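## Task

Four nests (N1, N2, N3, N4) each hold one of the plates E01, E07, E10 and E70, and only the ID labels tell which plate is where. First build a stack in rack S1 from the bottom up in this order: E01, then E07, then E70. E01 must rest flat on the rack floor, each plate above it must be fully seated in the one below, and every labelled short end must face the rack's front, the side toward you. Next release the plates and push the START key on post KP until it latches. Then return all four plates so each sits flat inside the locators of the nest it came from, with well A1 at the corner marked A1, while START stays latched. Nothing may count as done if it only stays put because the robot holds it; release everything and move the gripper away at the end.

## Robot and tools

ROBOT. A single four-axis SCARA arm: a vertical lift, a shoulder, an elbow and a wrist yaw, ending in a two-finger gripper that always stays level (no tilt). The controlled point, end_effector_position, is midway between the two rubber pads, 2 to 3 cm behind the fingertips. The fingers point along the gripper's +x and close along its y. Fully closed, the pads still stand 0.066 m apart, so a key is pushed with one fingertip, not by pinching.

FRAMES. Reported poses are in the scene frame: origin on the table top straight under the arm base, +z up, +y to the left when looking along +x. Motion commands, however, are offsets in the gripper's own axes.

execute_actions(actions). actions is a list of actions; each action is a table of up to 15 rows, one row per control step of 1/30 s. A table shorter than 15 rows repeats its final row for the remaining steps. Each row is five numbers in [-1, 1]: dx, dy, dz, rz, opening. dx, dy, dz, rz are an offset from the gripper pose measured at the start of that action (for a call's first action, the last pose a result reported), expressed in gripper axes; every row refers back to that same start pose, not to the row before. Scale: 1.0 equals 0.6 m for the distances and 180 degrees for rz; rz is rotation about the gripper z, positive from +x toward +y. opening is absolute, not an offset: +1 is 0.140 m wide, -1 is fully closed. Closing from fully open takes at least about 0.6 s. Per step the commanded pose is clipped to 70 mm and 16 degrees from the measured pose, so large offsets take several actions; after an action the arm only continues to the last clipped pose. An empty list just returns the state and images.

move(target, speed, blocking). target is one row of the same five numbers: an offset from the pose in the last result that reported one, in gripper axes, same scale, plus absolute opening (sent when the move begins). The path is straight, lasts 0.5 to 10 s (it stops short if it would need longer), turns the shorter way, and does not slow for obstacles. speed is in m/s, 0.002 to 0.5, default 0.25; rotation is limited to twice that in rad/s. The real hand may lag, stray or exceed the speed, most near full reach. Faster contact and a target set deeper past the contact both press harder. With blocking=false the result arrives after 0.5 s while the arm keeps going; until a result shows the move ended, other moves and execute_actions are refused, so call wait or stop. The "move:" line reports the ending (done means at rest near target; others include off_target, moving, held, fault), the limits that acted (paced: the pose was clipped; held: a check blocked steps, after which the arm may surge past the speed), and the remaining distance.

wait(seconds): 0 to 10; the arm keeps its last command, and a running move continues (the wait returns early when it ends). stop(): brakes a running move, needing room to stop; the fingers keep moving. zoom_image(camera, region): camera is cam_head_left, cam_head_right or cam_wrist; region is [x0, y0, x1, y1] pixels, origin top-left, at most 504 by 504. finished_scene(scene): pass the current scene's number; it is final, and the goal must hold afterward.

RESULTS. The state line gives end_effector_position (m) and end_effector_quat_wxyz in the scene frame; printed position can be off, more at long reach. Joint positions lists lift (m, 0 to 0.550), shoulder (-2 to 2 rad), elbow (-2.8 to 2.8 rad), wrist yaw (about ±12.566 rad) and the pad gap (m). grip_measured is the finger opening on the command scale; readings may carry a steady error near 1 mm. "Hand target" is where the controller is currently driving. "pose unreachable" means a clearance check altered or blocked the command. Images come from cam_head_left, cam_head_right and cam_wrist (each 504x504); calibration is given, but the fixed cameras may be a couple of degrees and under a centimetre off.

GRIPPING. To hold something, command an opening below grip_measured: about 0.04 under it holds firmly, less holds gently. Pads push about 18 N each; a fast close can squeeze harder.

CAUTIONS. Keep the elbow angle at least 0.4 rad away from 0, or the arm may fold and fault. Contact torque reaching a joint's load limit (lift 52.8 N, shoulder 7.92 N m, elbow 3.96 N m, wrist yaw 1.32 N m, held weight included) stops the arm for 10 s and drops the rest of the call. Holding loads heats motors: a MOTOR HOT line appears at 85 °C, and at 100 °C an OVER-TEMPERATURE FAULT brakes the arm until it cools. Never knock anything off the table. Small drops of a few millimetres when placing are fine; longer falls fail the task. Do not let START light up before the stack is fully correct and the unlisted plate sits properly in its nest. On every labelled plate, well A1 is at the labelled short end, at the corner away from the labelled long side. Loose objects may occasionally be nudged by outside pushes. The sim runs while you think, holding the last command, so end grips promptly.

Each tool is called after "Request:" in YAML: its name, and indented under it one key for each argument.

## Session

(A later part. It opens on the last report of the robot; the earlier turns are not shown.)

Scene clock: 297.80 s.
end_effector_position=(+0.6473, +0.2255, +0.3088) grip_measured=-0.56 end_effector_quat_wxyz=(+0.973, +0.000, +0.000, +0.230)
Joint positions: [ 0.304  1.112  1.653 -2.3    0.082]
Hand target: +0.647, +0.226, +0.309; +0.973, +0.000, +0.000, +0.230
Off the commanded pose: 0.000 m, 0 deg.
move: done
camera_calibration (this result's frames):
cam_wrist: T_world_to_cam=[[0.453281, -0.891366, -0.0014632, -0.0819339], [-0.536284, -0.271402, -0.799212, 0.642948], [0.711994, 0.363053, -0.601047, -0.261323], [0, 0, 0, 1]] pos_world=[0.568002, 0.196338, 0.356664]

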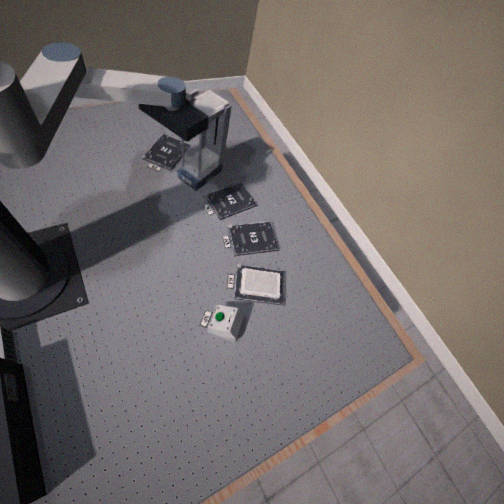

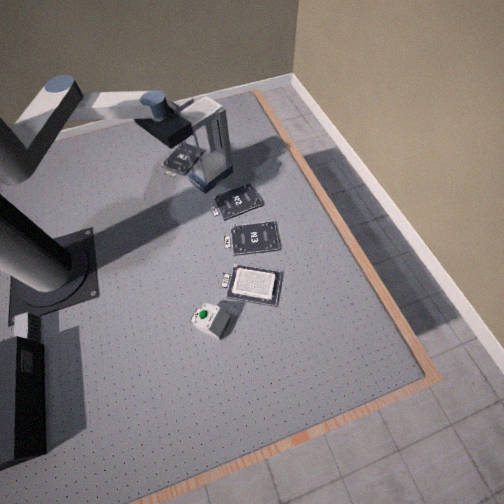

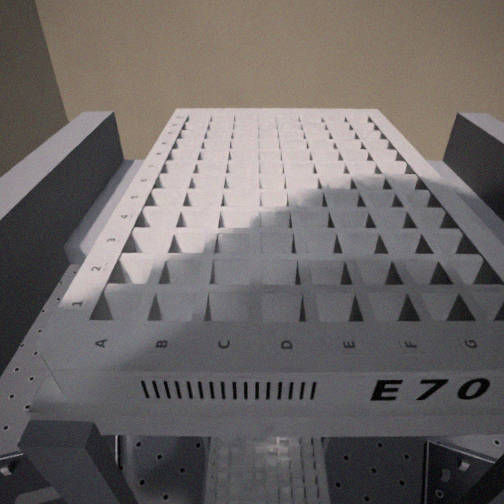

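Request:
move:
  target: [0, 0, -0.3513, 0, -0.6]
  speed: 0.15

Request:
move:
  target: [0, 0, -0.0143, 0, -0.6]
  speed: 0.015

Scene clock: 301.33 s.
end_effector_position=(+0.6473, +0.2255, +0.0979) grip_measured=-0.56 end_effector_quat_wxyz=(+0.973, +0.000, +0.000, +0.230)
Joint positions: [ 0.093  1.112  1.653 -2.3    0.082]
Hand target: +0.647, +0.226, +0.098; +0.973, +0.000, +0.000, +0.230
Off the commanded pose: 0.000 m, 0 deg.
move: done
camera_calibration (this result's frames):
cam_wrist: T_world_to_cam=[[0.453297, -0.891359, -0.0014632, -0.0822492], [-0.53628, -0.271411, -0.799212, 0.474427], [0.711988, 0.363065, -0.601047, -0.388062], [0, 0, 0, 1]] pos_world=[0.568004, 0.196343, 0.145804]

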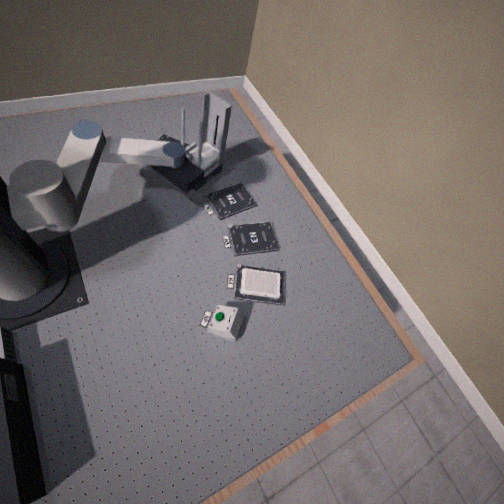

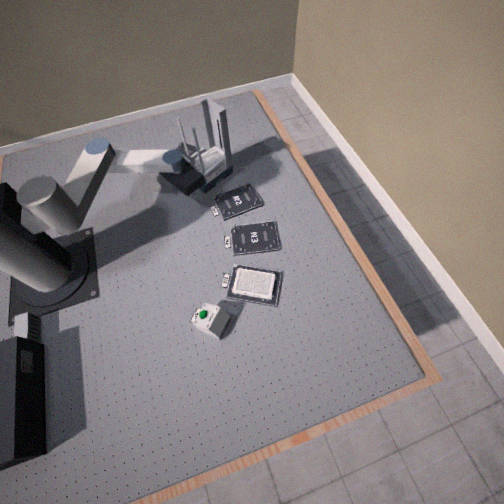

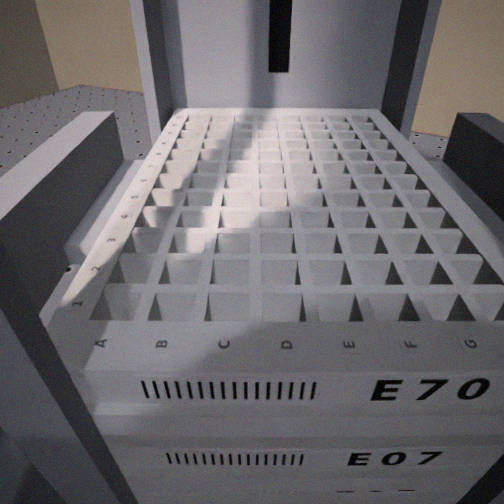

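Scene clock: 302.13 s.
end_effector_position=(+0.6473, +0.2255, +0.0893) grip_measured=-0.56 end_effector_quat_wxyz=(+0.973, +0.000, +0.000, +0.230)
Joint positions: [ 0.084  1.112  1.653 -2.3    0.082]
Hand target: +0.647, +0.226, +0.089; +0.973, +0.000, +0.000, +0.230
Off the commanded pose: 0.000 m, 0 deg.
move: done
camera_calibration (this result's frames):
cam_wrist: T_world_to_cam=[[0.453297, -0.891359, -0.0014632, -0.0822618], [-0.53628, -0.271411, -0.799212, 0.467549], [0.711988, 0.363065, -0.601047, -0.393234], [0, 0, 0, 1]] pos_world=[0.568004, 0.196343, 0.137198]

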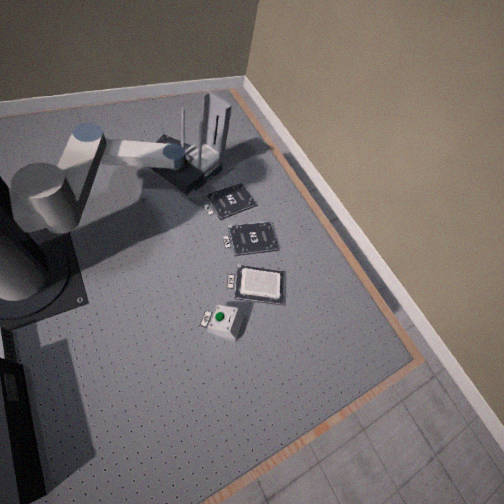

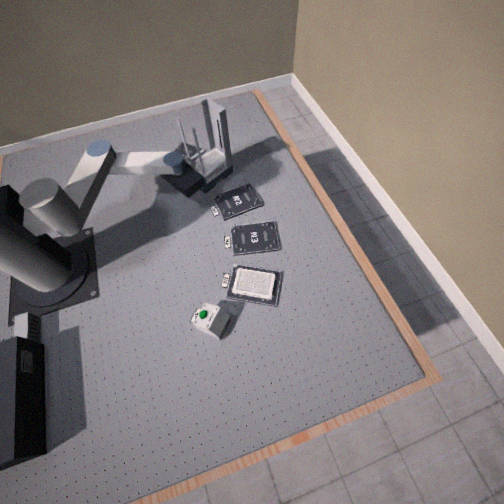

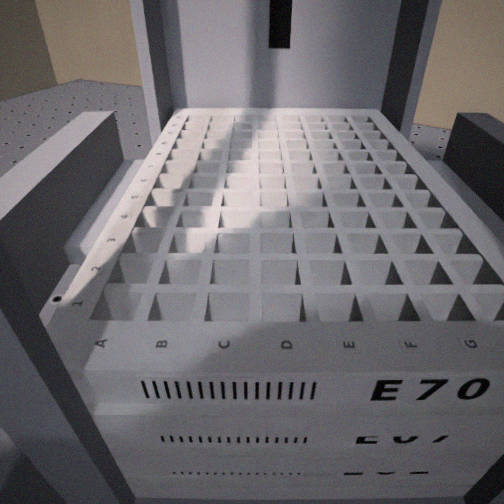

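Request:
execute_actions:
  actions:
    - [[0,0,0,0,-0.08]]

Request:
move:
  target: [-0.19167, 0, 0, 0, -0.08]
  speed: 0.15

Request:
zoom_image:
  camera: "cam_wrist"
  region: [150, 40, 410, 240]

Scene clock: 304.63 s.
end_effector_position=(+0.6473, +0.2255, +0.0893) grip_measured=-0.08 end_effector_quat_wxyz=(+0.973, +0.000, +0.000, +0.230)
Joint positions: [ 0.084  1.112  1.653 -2.3    0.1  ]
Hand target: +0.647, +0.226, +0.089; +0.973, +0.000, +0.000, +0.230
Off the commanded pose: 0.000 m, 0 deg.
camera_calibration (this result's frames):
cam_wrist: T_world_to_cam=[[0.4533, -0.891357, -0.0014632, -0.0822641], [-0.536279, -0.271413, -0.799212, 0.467549], [0.711986, 0.363068, -0.601047, -0.393234], [0, 0, 0, 1]] pos_world=[0.568004, 0.196343, 0.137198]

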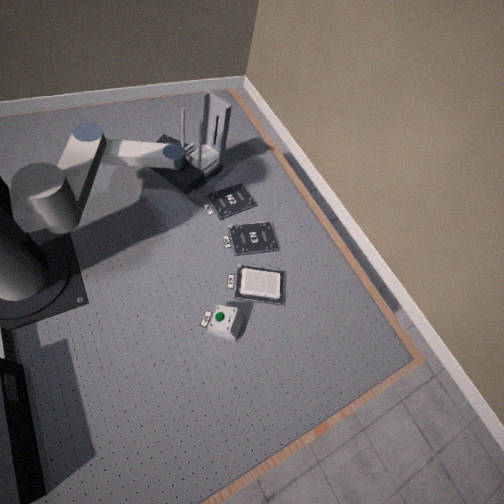

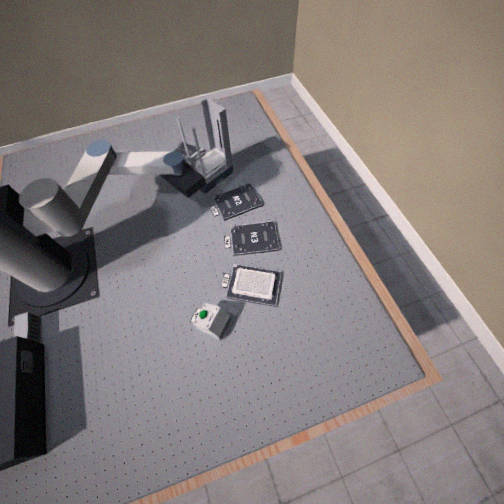

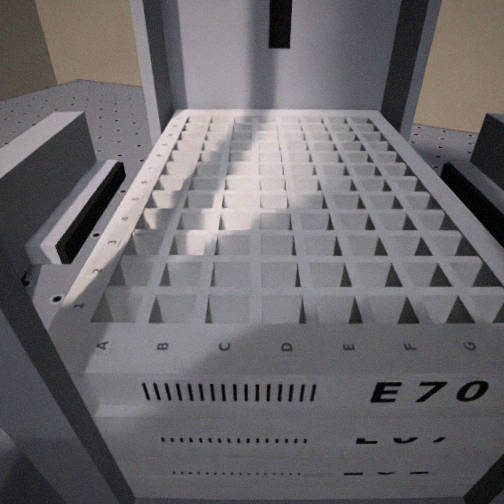

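Scene clock: 305.73 s.
end_effector_position=(+0.5445, +0.1738, +0.0893) grip_measured=-0.08 end_effector_quat_wxyz=(+0.973, +0.000, +0.000, +0.230)
Joint positions: [ 0.084  1.332  1.075 -1.942  0.1  ]
Hand target: +0.545, +0.174, +0.089; +0.973, +0.000, +0.000, +0.230
Off the commanded pose: 0.000 m, 0 deg.
move: done
camera_calibration (this result's frames):
cam_wrist: T_world_to_cam=[[0.452961, -0.891529, -0.0014632, -0.0815244], [-0.536382, -0.271209, -0.799212, 0.398403], [0.712124, 0.362797, -0.601047, -0.301293], [0, 0, 0, 1]] pos_world=[0.465181, 0.144677, 0.137198]

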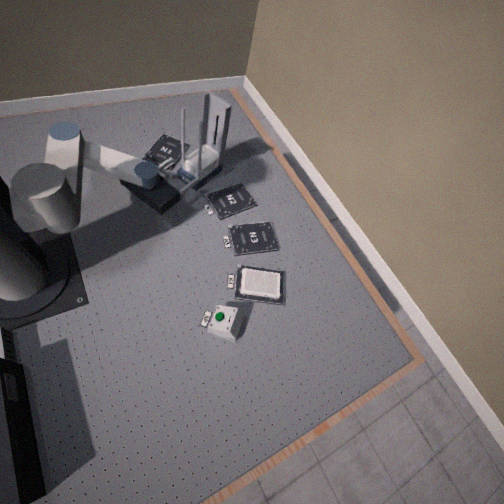

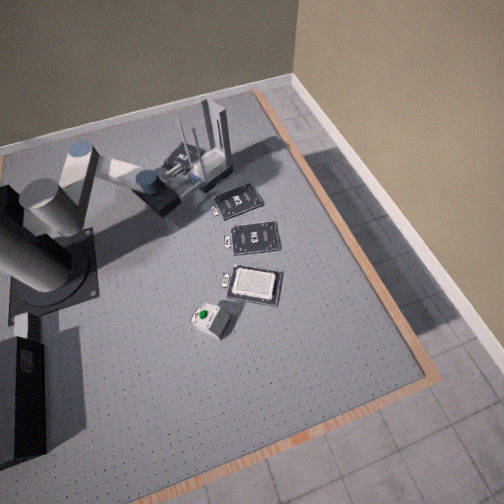

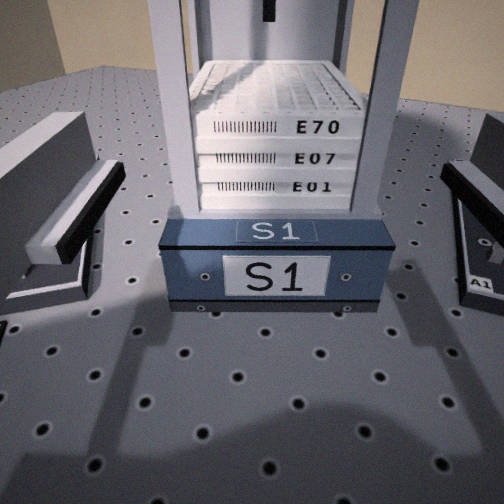

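Region (150, 40, 410, 240) of cam_wrist's 504x504 image, scaled by 1.938, with more detail than that image has; it fills the top 388 rows of this view, and the rest is white.

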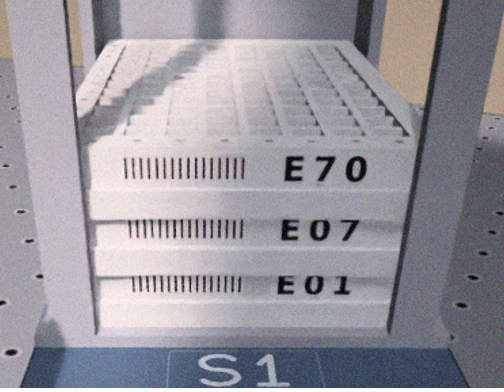

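Request:
move:
  target: [-0.35068, -0.53043, 0.0345, -0.32567, -0.08]
  speed: 0.3

Request:
zoom_image:
  camera: "cam_wrist"
  region: [130, 120, 400, 320]

Scene clock: 313.60 s.
end_effector_position=(+0.4992, -0.2049, +0.1100) grip_measured=-0.08 end_effector_quat_wxyz=(+0.961, +0.000, +0.000, -0.276)
Joint positions: [ 0.105  0.376  0.963 -1.898  0.1  ]
Hand target: +0.499, -0.205, +0.110; +0.961, +0.000, +0.000, -0.276
Off the commanded pose: 0.000 m, 0 deg.
move: done
camera_calibration (this result's frames):
cam_wrist: T_world_to_cam=[[-0.525279, -0.850929, -0.0014632, 0.0980561], [-0.510835, 0.316713, -0.799212, 0.395586], [0.680536, -0.419062, -0.601047, -0.263614], [0, 0, 0, 1]] pos_world=[0.432985, -0.152319, 0.157857]

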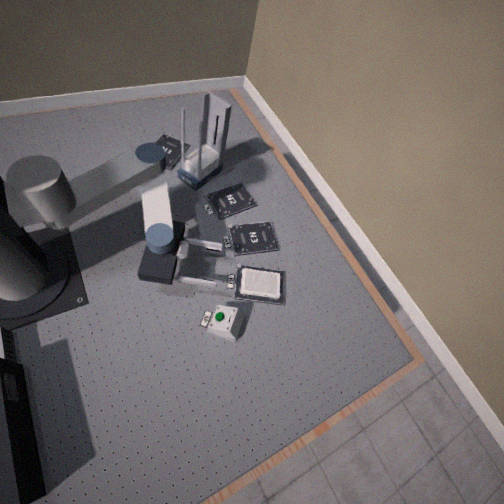

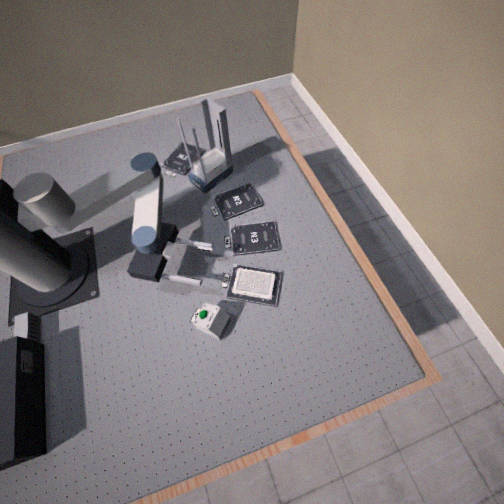

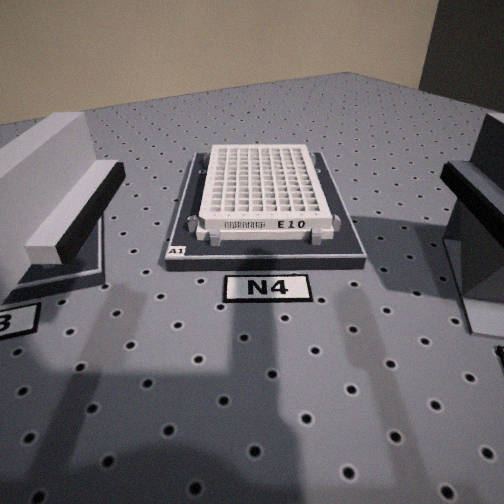

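Region (130, 120, 400, 320) of cam_wrist's 504x504 image, scaled by 1.867, with more detail than that image has; it fills the top 373 rows of this view, and the rest is white.

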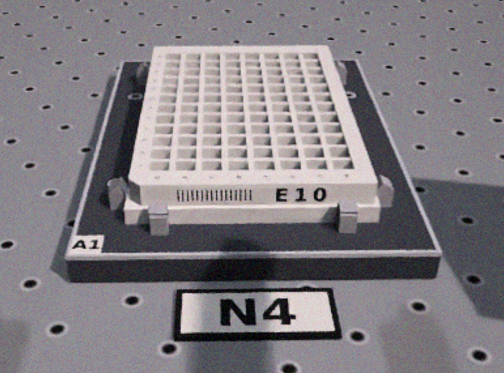

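Request:
move:
  target: [-0.05335, -0.26623, 0.025, -0.10278, -1]
  speed: 0.25

Scene clock: 320.00 s.
end_effector_position=(+0.3874, -0.3234, +0.1249) grip_measured=-0.99 end_effector_quat_wxyz=(+0.904, +0.000, +0.000, -0.427)
Joint positions: [ 0.12  -0.114  0.984 -1.752  0.066]
Hand target: +0.388, -0.323, +0.125; +0.904, +0.000, +0.000, -0.427
Off the commanded pose: 0.000 m, 0 deg.
move: done
camera_calibration (this result's frames):
cam_wrist: T_world_to_cam=[[-0.768296, -0.640093, -0.0014632, 0.100842], [-0.383828, 0.462532, -0.799212, 0.38596], [0.512247, -0.61347, -0.601047, -0.225909], [0, 0, 0, 1]] pos_world=[0.34134, -0.252559, 0.17283]

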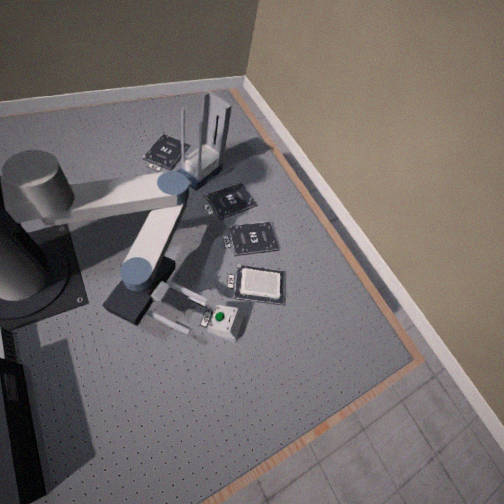

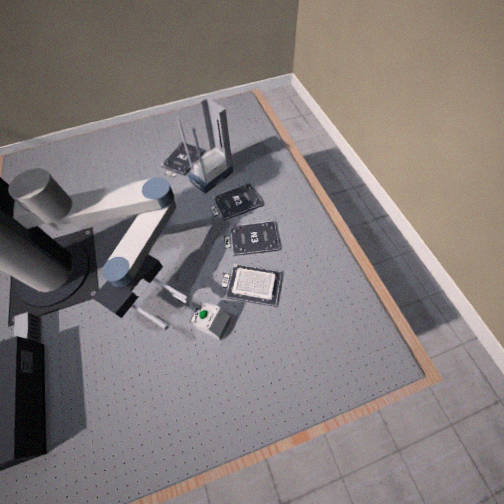

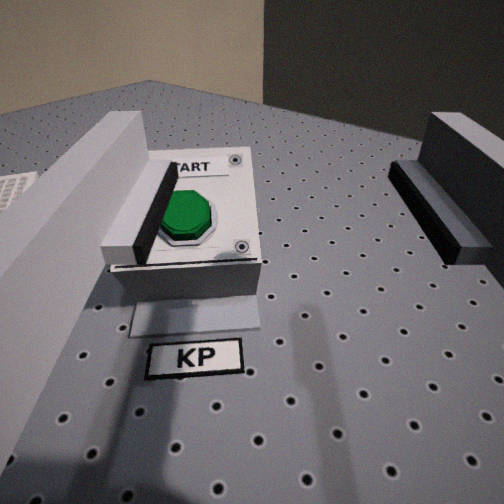

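Request:
move:
  target: [0.0655, -0.00753, -0.0365, 0.03567, -1]
  speed: 0.08

Scene clock: 329.07 s.
end_effector_position=(+0.4090, -0.3567, +0.1030) grip_measured=-0.99 end_effector_quat_wxyz=(+0.927, +0.000, +0.000, -0.375)
Joint positions: [ 0.098 -0.23   1.182 -1.722  0.066]
Hand target: +0.409, -0.357, +0.103; +0.927, +0.000, +0.000, -0.375
Off the commanded pose: 0.000 m, 0 deg.
move: done
camera_calibration (this result's frames):
cam_wrist: T_world_to_cam=[[-0.691932, -0.721961, -0.0014632, 0.0356406], [-0.433125, 0.416729, -0.799212, 0.395874], [0.57761, -0.552367, -0.601047, -0.27548], [0, 0, 0, 1]] pos_world=[0.355244, -0.291407, 0.150863]

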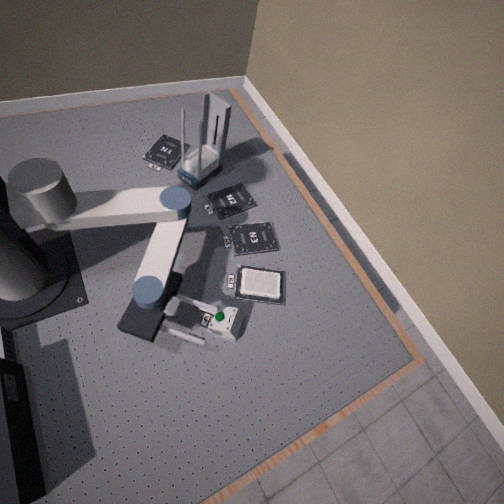

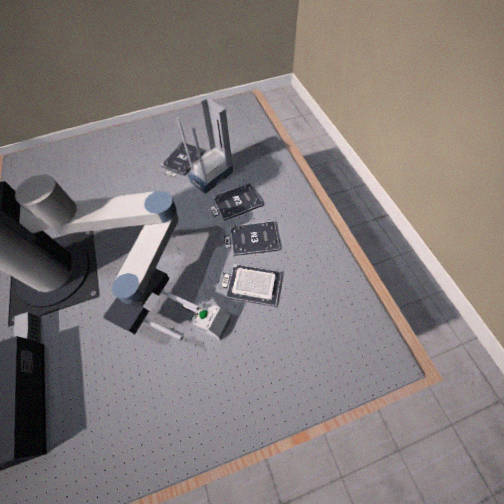

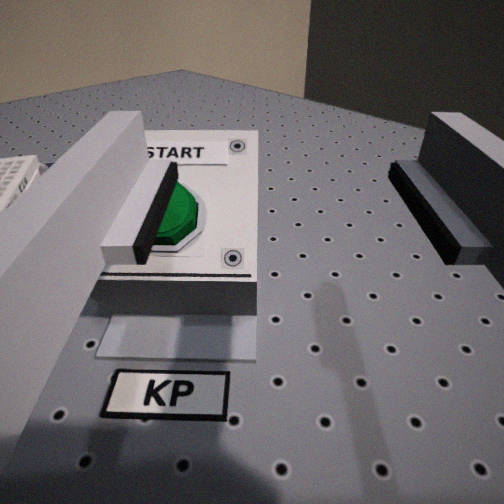

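Request:
move:
  target: [0, 0.0033, -0.0128, 0, -1]
  speed: 0.03

Scene clock: 335.07 s.
end_effector_position=(+0.4104, -0.3553, +0.0953) grip_measured=-0.99 end_effector_quat_wxyz=(+0.927, +0.000, +0.000, -0.375)
Joint positions: [ 0.09  -0.222  1.179 -1.726  0.066]
Hand target: +0.410, -0.355, +0.095; +0.927, +0.000, +0.000, -0.375
Off the commanded pose: 0.000 m, 0 deg.
move: done
camera_calibration (this result's frames):
cam_wrist: T_world_to_cam=[[-0.691698, -0.722186, -0.0014632, 0.0374515], [-0.43326, 0.416588, -0.799212, 0.389754], [0.577789, -0.552179, -0.601047, -0.280144], [0, 0, 0, 1]] pos_world=[0.356634, -0.290009, 0.143171]

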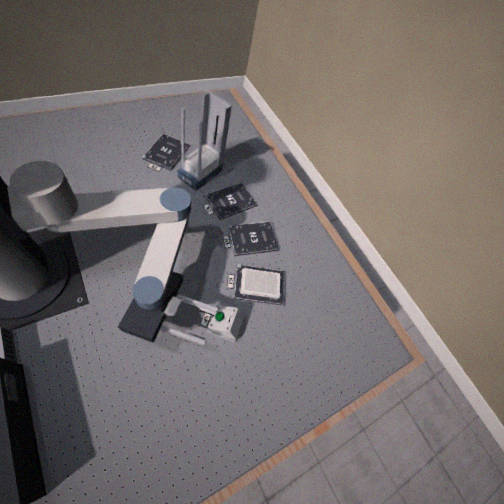

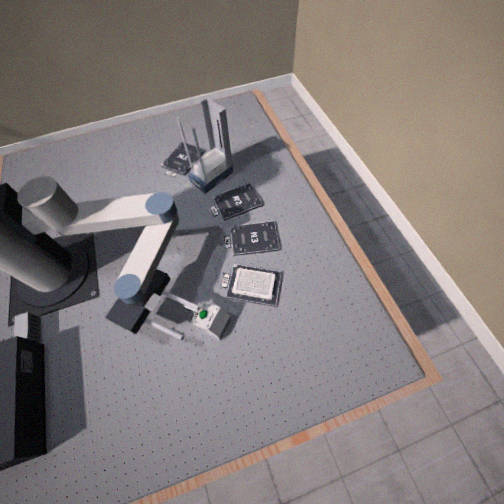

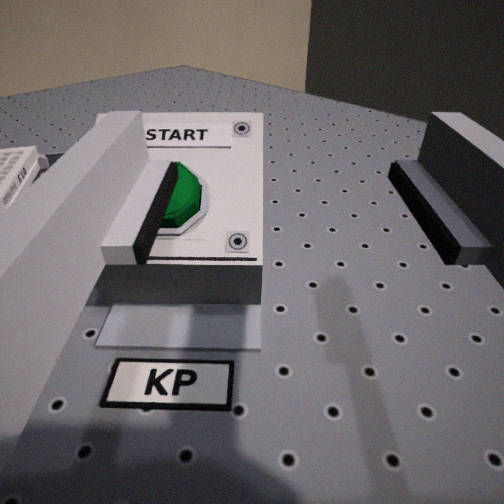

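Request:
move:
  target: [0.0155, 0, -0.0272, 0, -1]
  speed: 0.015

Scene clock: 339.53 s.
end_effector_position=(+0.4170, -0.3616, +0.0791) grip_measured=-0.99 end_effector_quat_wxyz=(+0.927, +0.000, +0.000, -0.375)
Joint positions: [ 0.074 -0.228  1.22  -1.761  0.066]
Hand target: +0.417, -0.362, +0.079; +0.927, +0.000, +0.000, -0.375
Off the commanded pose: 0.000 m, 0 deg.
move: done
camera_calibration (this result's frames):
cam_wrist: T_world_to_cam=[[-0.691512, -0.722363, -0.0014632, 0.0372878], [-0.433367, 0.416477, -0.799212, 0.382365], [0.577931, -0.552031, -0.601047, -0.297198], [0, 0, 0, 1]] pos_world=[0.36325, -0.296374, 0.127015]

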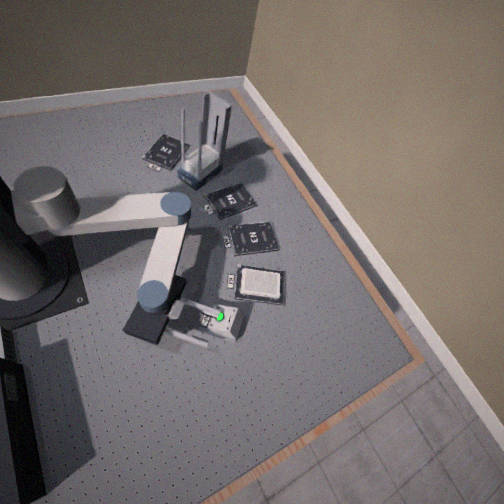

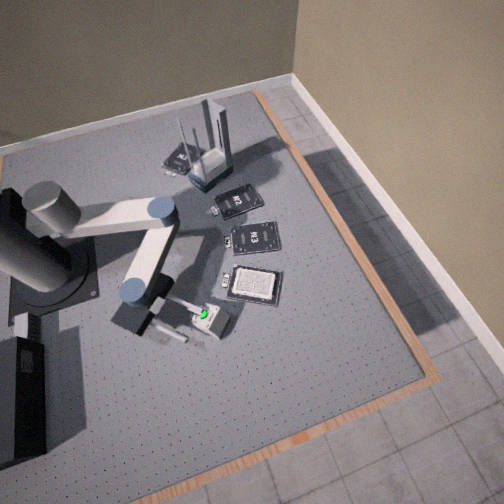

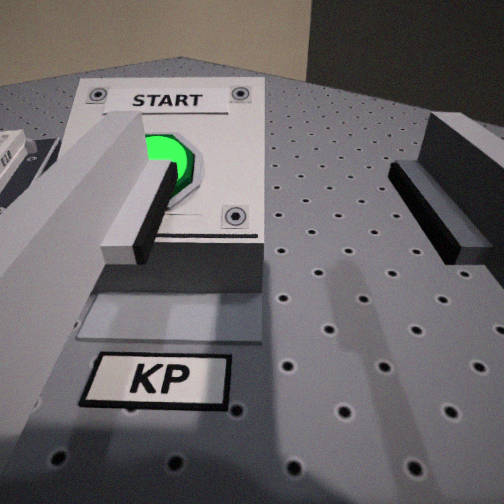

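Lit. Now small steps (~1.2 mm down) until it stalls.

Request:
move:
  target: [0.0012, 0, -0.002, 0, -1]
  speed: 0.008

Scene clock: 341.57 s.
end_effector_position=(+0.4174, -0.3620, +0.0782) grip_measured=-0.99 end_effector_quat_wxyz=(+0.927, +0.000, +0.000, -0.375)
Joint positions: [ 0.073 -0.229  1.223 -1.763  0.066]
Hand target: +0.418, -0.362, +0.078; +0.927, +0.000, +0.000, -0.375
Off the commanded pose: 0.000 m, 0 deg.
move: done
camera_calibration (this result's frames):
cam_wrist: T_world_to_cam=[[-0.691497, -0.722378, -0.0014632, 0.0372658], [-0.433375, 0.416468, -0.799212, 0.381931], [0.577943, -0.552019, -0.601047, -0.298218], [0, 0, 0, 1]] pos_world=[0.363641, -0.296764, 0.126056]

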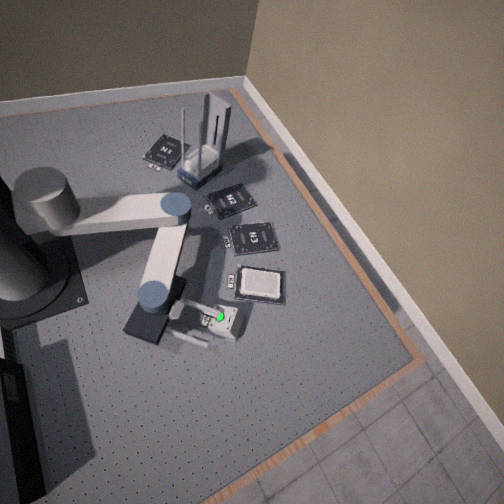

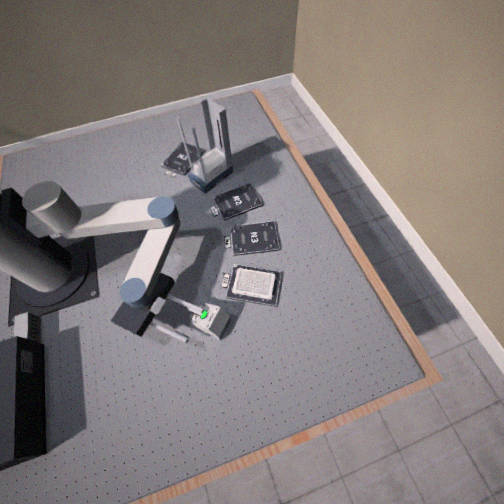

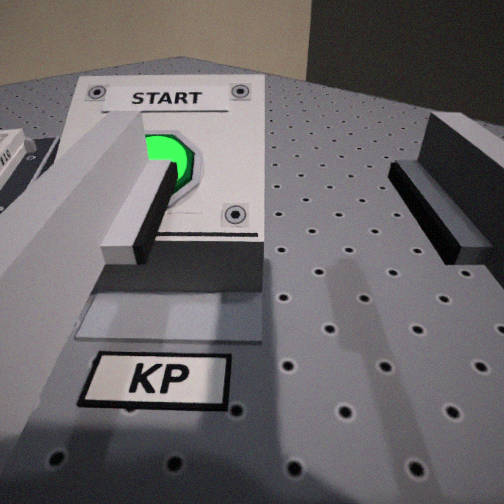

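Request:
move:
  target: [0.0012, 0, -0.002, 0, -1]
  speed: 0.008

Scene clock: 343.73 s.
end_effector_position=(+0.4178, -0.3624, +0.0772) grip_measured=-0.99 end_effector_quat_wxyz=(+0.927, +0.000, +0.000, -0.375)
Joint positions: [ 0.072 -0.229  1.225 -1.765  0.066]
Hand target: +0.418, -0.362, +0.077; +0.927, +0.000, +0.000, -0.375
Off the commanded pose: 0.000 m, 0 deg.
move: done
camera_calibration (this result's frames):
cam_wrist: T_world_to_cam=[[-0.691483, -0.722391, -0.0014632, 0.0372424], [-0.433383, 0.41646, -0.799212, 0.381501], [0.577953, -0.552008, -0.601047, -0.299226], [0, 0, 0, 1]] pos_world=[0.364027, -0.297151, 0.125106]

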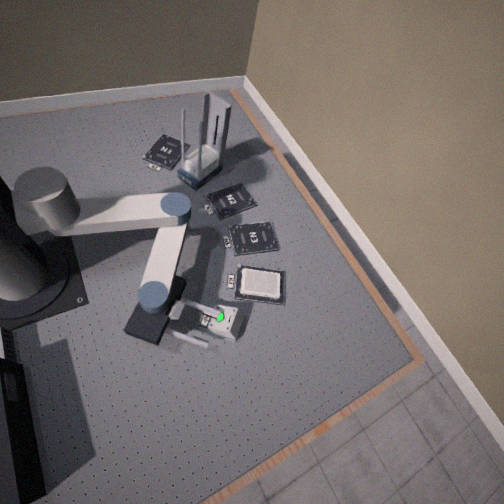

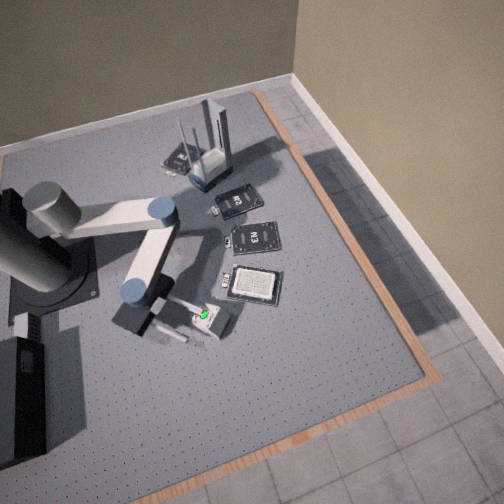

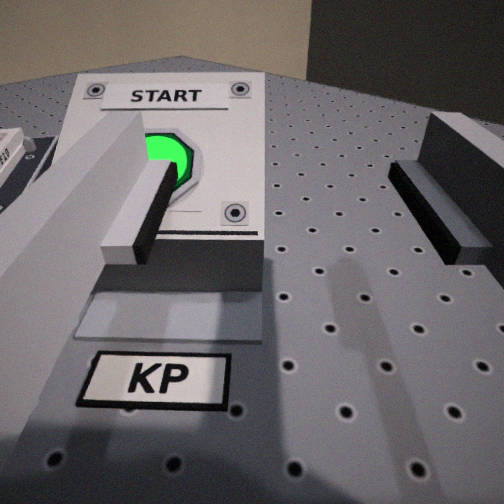

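Request:
execute_actions:
  actions: []

Scene clock: 353.20 s.
end_effector_position=(+0.4178, -0.3624, +0.0772) grip_measured=-0.99 end_effector_quat_wxyz=(+0.927, +0.000, +0.000, -0.375)
Joint positions: [ 0.072 -0.229  1.225 -1.765  0.066]
Hand target: +0.418, -0.362, +0.077; +0.927, +0.000, +0.000, -0.375
Off the commanded pose: 0.000 m, 0 deg.
camera_calibration (this result's frames):
cam_wrist: T_world_to_cam=[[-0.691481, -0.722393, -0.0014632, 0.0372408], [-0.433384, 0.416458, -0.799212, 0.381502], [0.577955, -0.552006, -0.601047, -0.299227], [0, 0, 0, 1]] pos_world=[0.364028, -0.297152, 0.125106]

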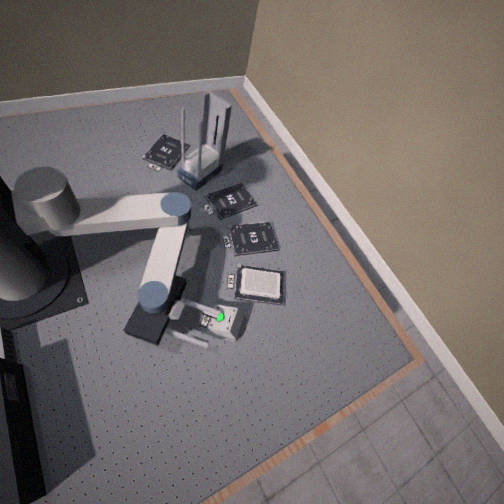

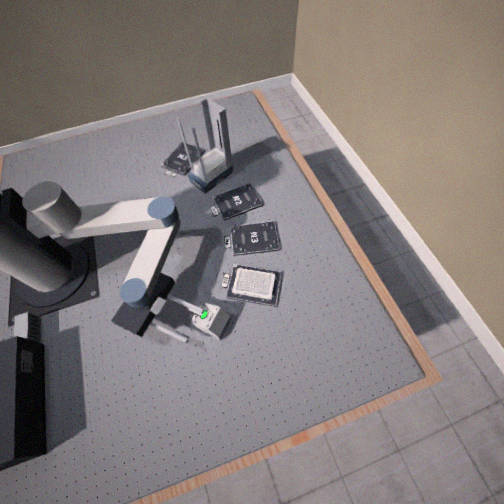

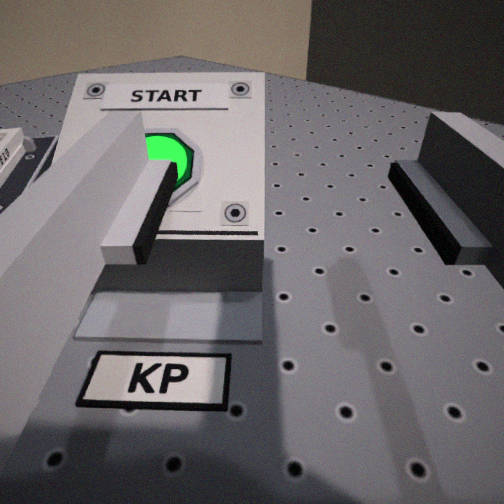

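Request:
move:
  target: [0.0012, 0, -0.002, 0, -1]
  speed: 0.008

Scene clock: 355.30 s.
end_effector_position=(+0.4179, -0.3625, +0.0767) grip_measured=-0.99 end_effector_quat_wxyz=(+0.927, +0.000, +0.000, -0.375)
Joint positions: [ 0.072 -0.23   1.226 -1.765  0.066]
Hand target: +0.418, -0.363, +0.076; +0.927, +0.000, +0.000, -0.375
Off the commanded pose: 0.001 m, 0 deg.
move: done
camera_calibration (this result's frames):
cam_wrist: T_world_to_cam=[[-0.691209, -0.722654, -0.0014632, 0.0370094], [-0.433542, 0.416295, -0.799212, 0.381243], [0.578163, -0.551788, -0.601047, -0.299662], [0, 0, 0, 1]] pos_world=[0.36412, -0.297315, 0.124637]

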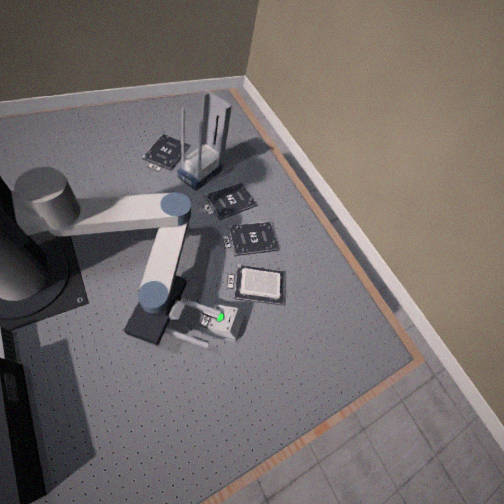

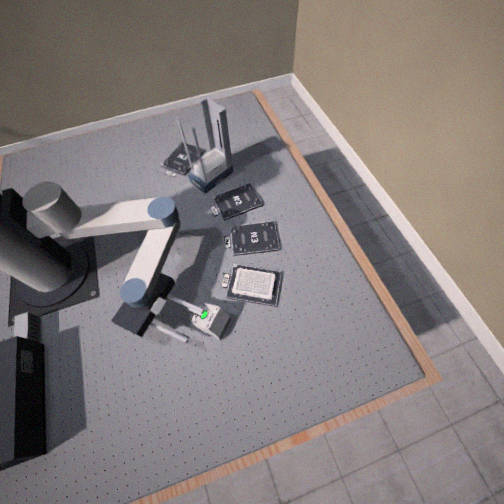

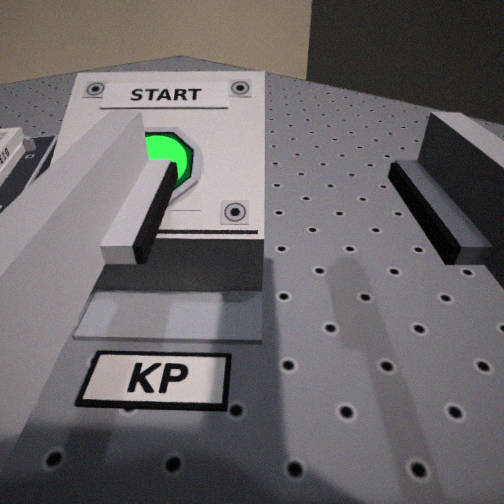

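Request:
move:
  target: [0.0012, 0, -0.002, 0, -1]
  speed: 0.008

Request:
move:
  target: [-0.017, 0, 0.03, 0, -1]
  speed: 0.03

Scene clock: 358.30 s.
end_effector_position=(+0.4178, -0.3625, +0.0765) grip_measured=-0.99 end_effector_quat_wxyz=(+0.927, +0.000, +0.000, -0.375)
Joint positions: [ 0.072 -0.23   1.226 -1.764  0.066]
Hand target: +0.418, -0.363, +0.076; +0.927, +0.000, +0.000, -0.375
Off the commanded pose: 0.001 m, 0 deg.
move: done
camera_calibration (this result's frames):
cam_wrist: T_world_to_cam=[[-0.690725, -0.723116, -0.0014632, 0.0366072], [-0.43382, 0.416005, -0.799212, 0.381057], [0.578532, -0.551402, -0.601047, -0.299738], [0, 0, 0, 1]] pos_world=[0.364003, -0.297326, 0.124443]

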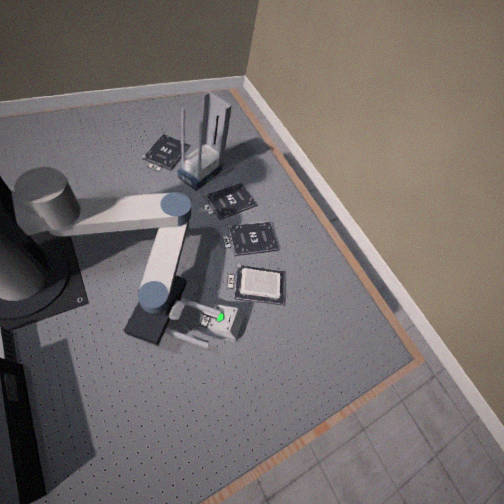

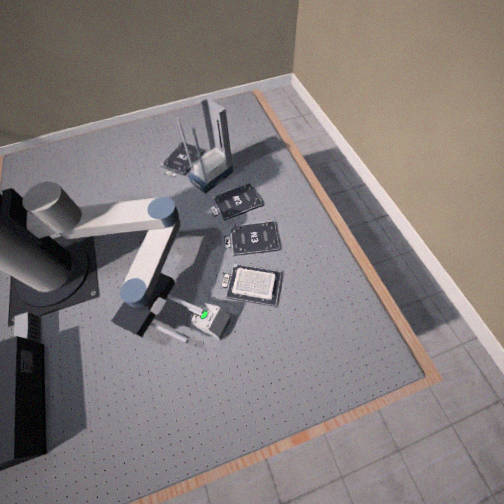

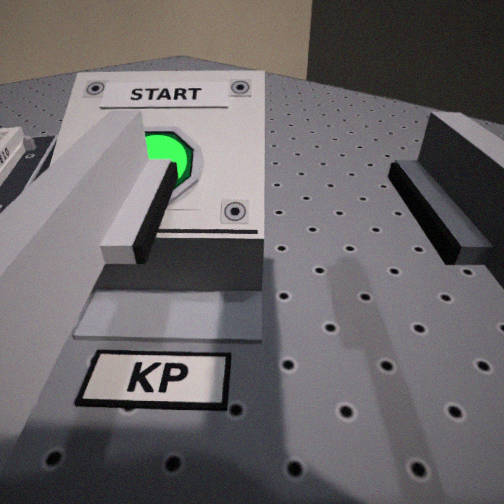

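Scene clock: 359.23 s.
end_effector_position=(+0.4104, -0.3555, +0.0946) grip_measured=-0.99 end_effector_quat_wxyz=(+0.927, +0.000, +0.000, -0.375)
Joint positions: [ 0.09  -0.223  1.18  -1.725  0.066]
Hand target: +0.410, -0.355, +0.095; +0.927, +0.000, +0.000, -0.375
Off the commanded pose: 0.000 m, 0 deg.
move: done
camera_calibration (this result's frames):
cam_wrist: T_world_to_cam=[[-0.691036, -0.722819, -0.0014632, 0.0368137], [-0.433641, 0.416191, -0.799212, 0.389347], [0.578295, -0.55165, -0.601047, -0.280708], [0, 0, 0, 1]] pos_world=[0.356609, -0.290286, 0.142506]

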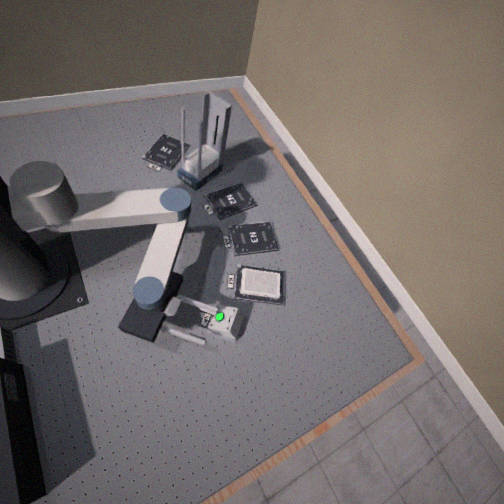

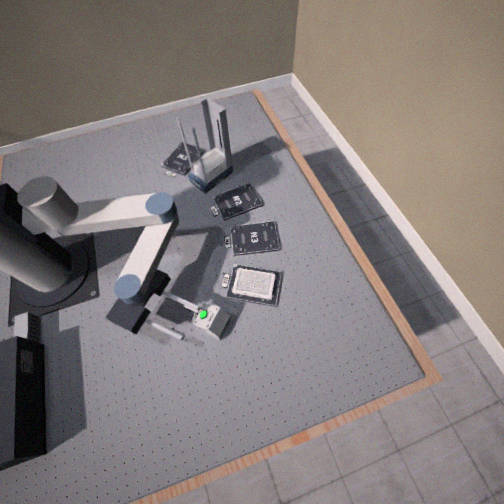

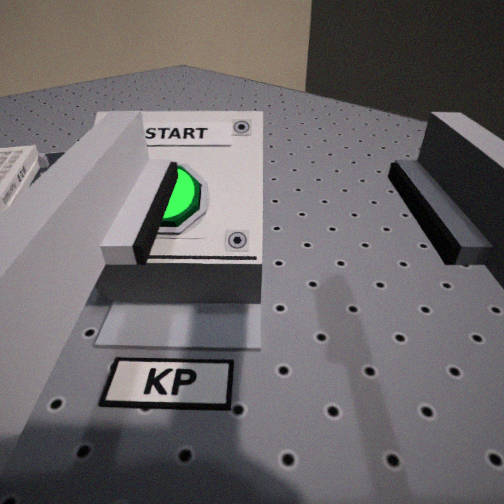

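Request:
move:
  target: [-0.01, 0, 0.08, 0, -0.08]
  speed: 0.15

Scene clock: 367.20 s.
end_effector_position=(+0.4060, -0.3514, +0.1427) grip_measured=-0.08 end_effector_quat_wxyz=(+0.927, +0.000, +0.000, -0.375)
Joint positions: [ 0.138 -0.22   1.154 -1.702  0.1  ]
Hand target: +0.406, -0.351, +0.143; +0.927, +0.000, +0.000, -0.375
Off the commanded pose: 0.000 m, 0 deg.
move: done
camera_calibration (this result's frames):
cam_wrist: T_world_to_cam=[[-0.691289, -0.722577, -0.0014632, 0.037012], [-0.433496, 0.416343, -0.799212, 0.424153], [0.578102, -0.551852, -0.601047, -0.247018], [0, 0, 0, 1]] pos_world=[0.352256, -0.286166, 0.190573]

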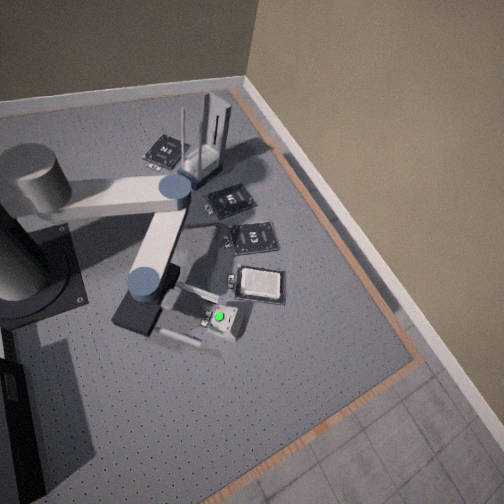

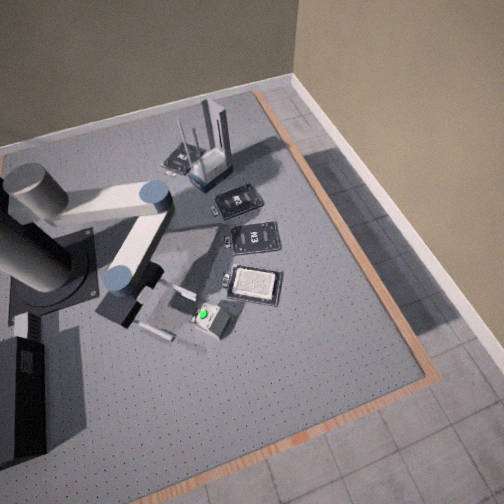

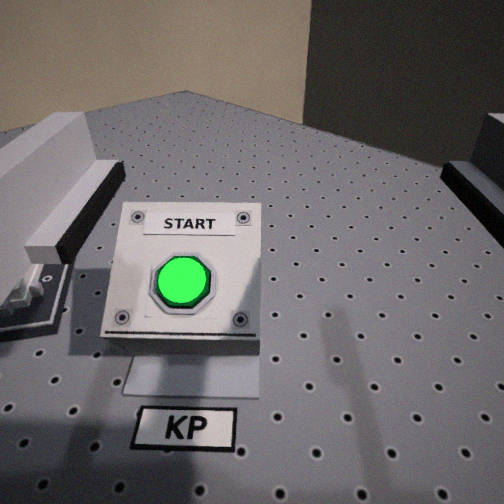

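Request:
move:
  target: [-0.44258, 0.78975, -0.08983, 0.39261, -0.08]
  speed: 0.3

Scene clock: 375.90 s.
end_effector_position=(+0.5442, +0.1739, +0.0888) grip_measured=-0.08 end_effector_quat_wxyz=(+0.973, +0.000, +0.000, +0.231)
Joint positions: [ 0.084  1.332  1.074 -1.941  0.1  ]
Hand target: +0.544, +0.174, +0.089; +0.973, +0.000, +0.000, +0.230
Off the commanded pose: 0.000 m, 0 deg.
move: done
camera_calibration (this result's frames):
cam_wrist: T_world_to_cam=[[0.45359, -0.891209, -0.0014632, -0.0817741], [-0.53619, -0.271587, -0.799212, 0.397807], [0.711868, 0.363299, -0.601047, -0.301366], [0, 0, 0, 1]] pos_world=[0.464925, 0.144648, 0.136677]

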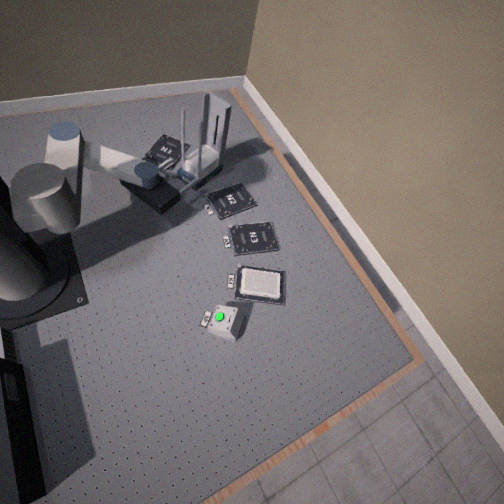

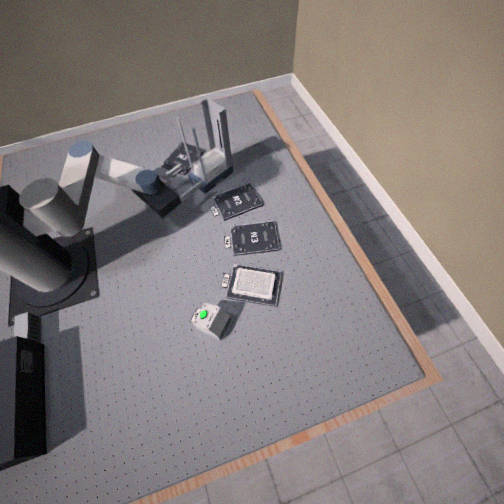

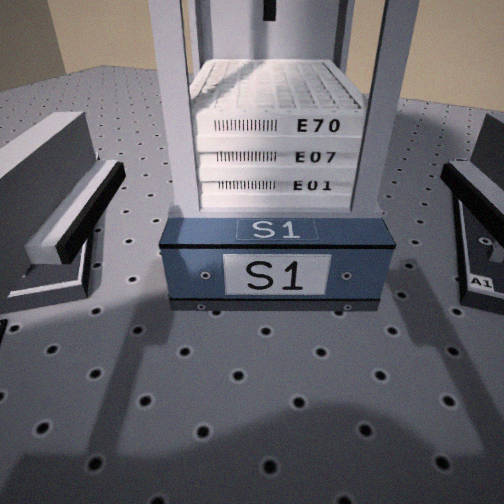

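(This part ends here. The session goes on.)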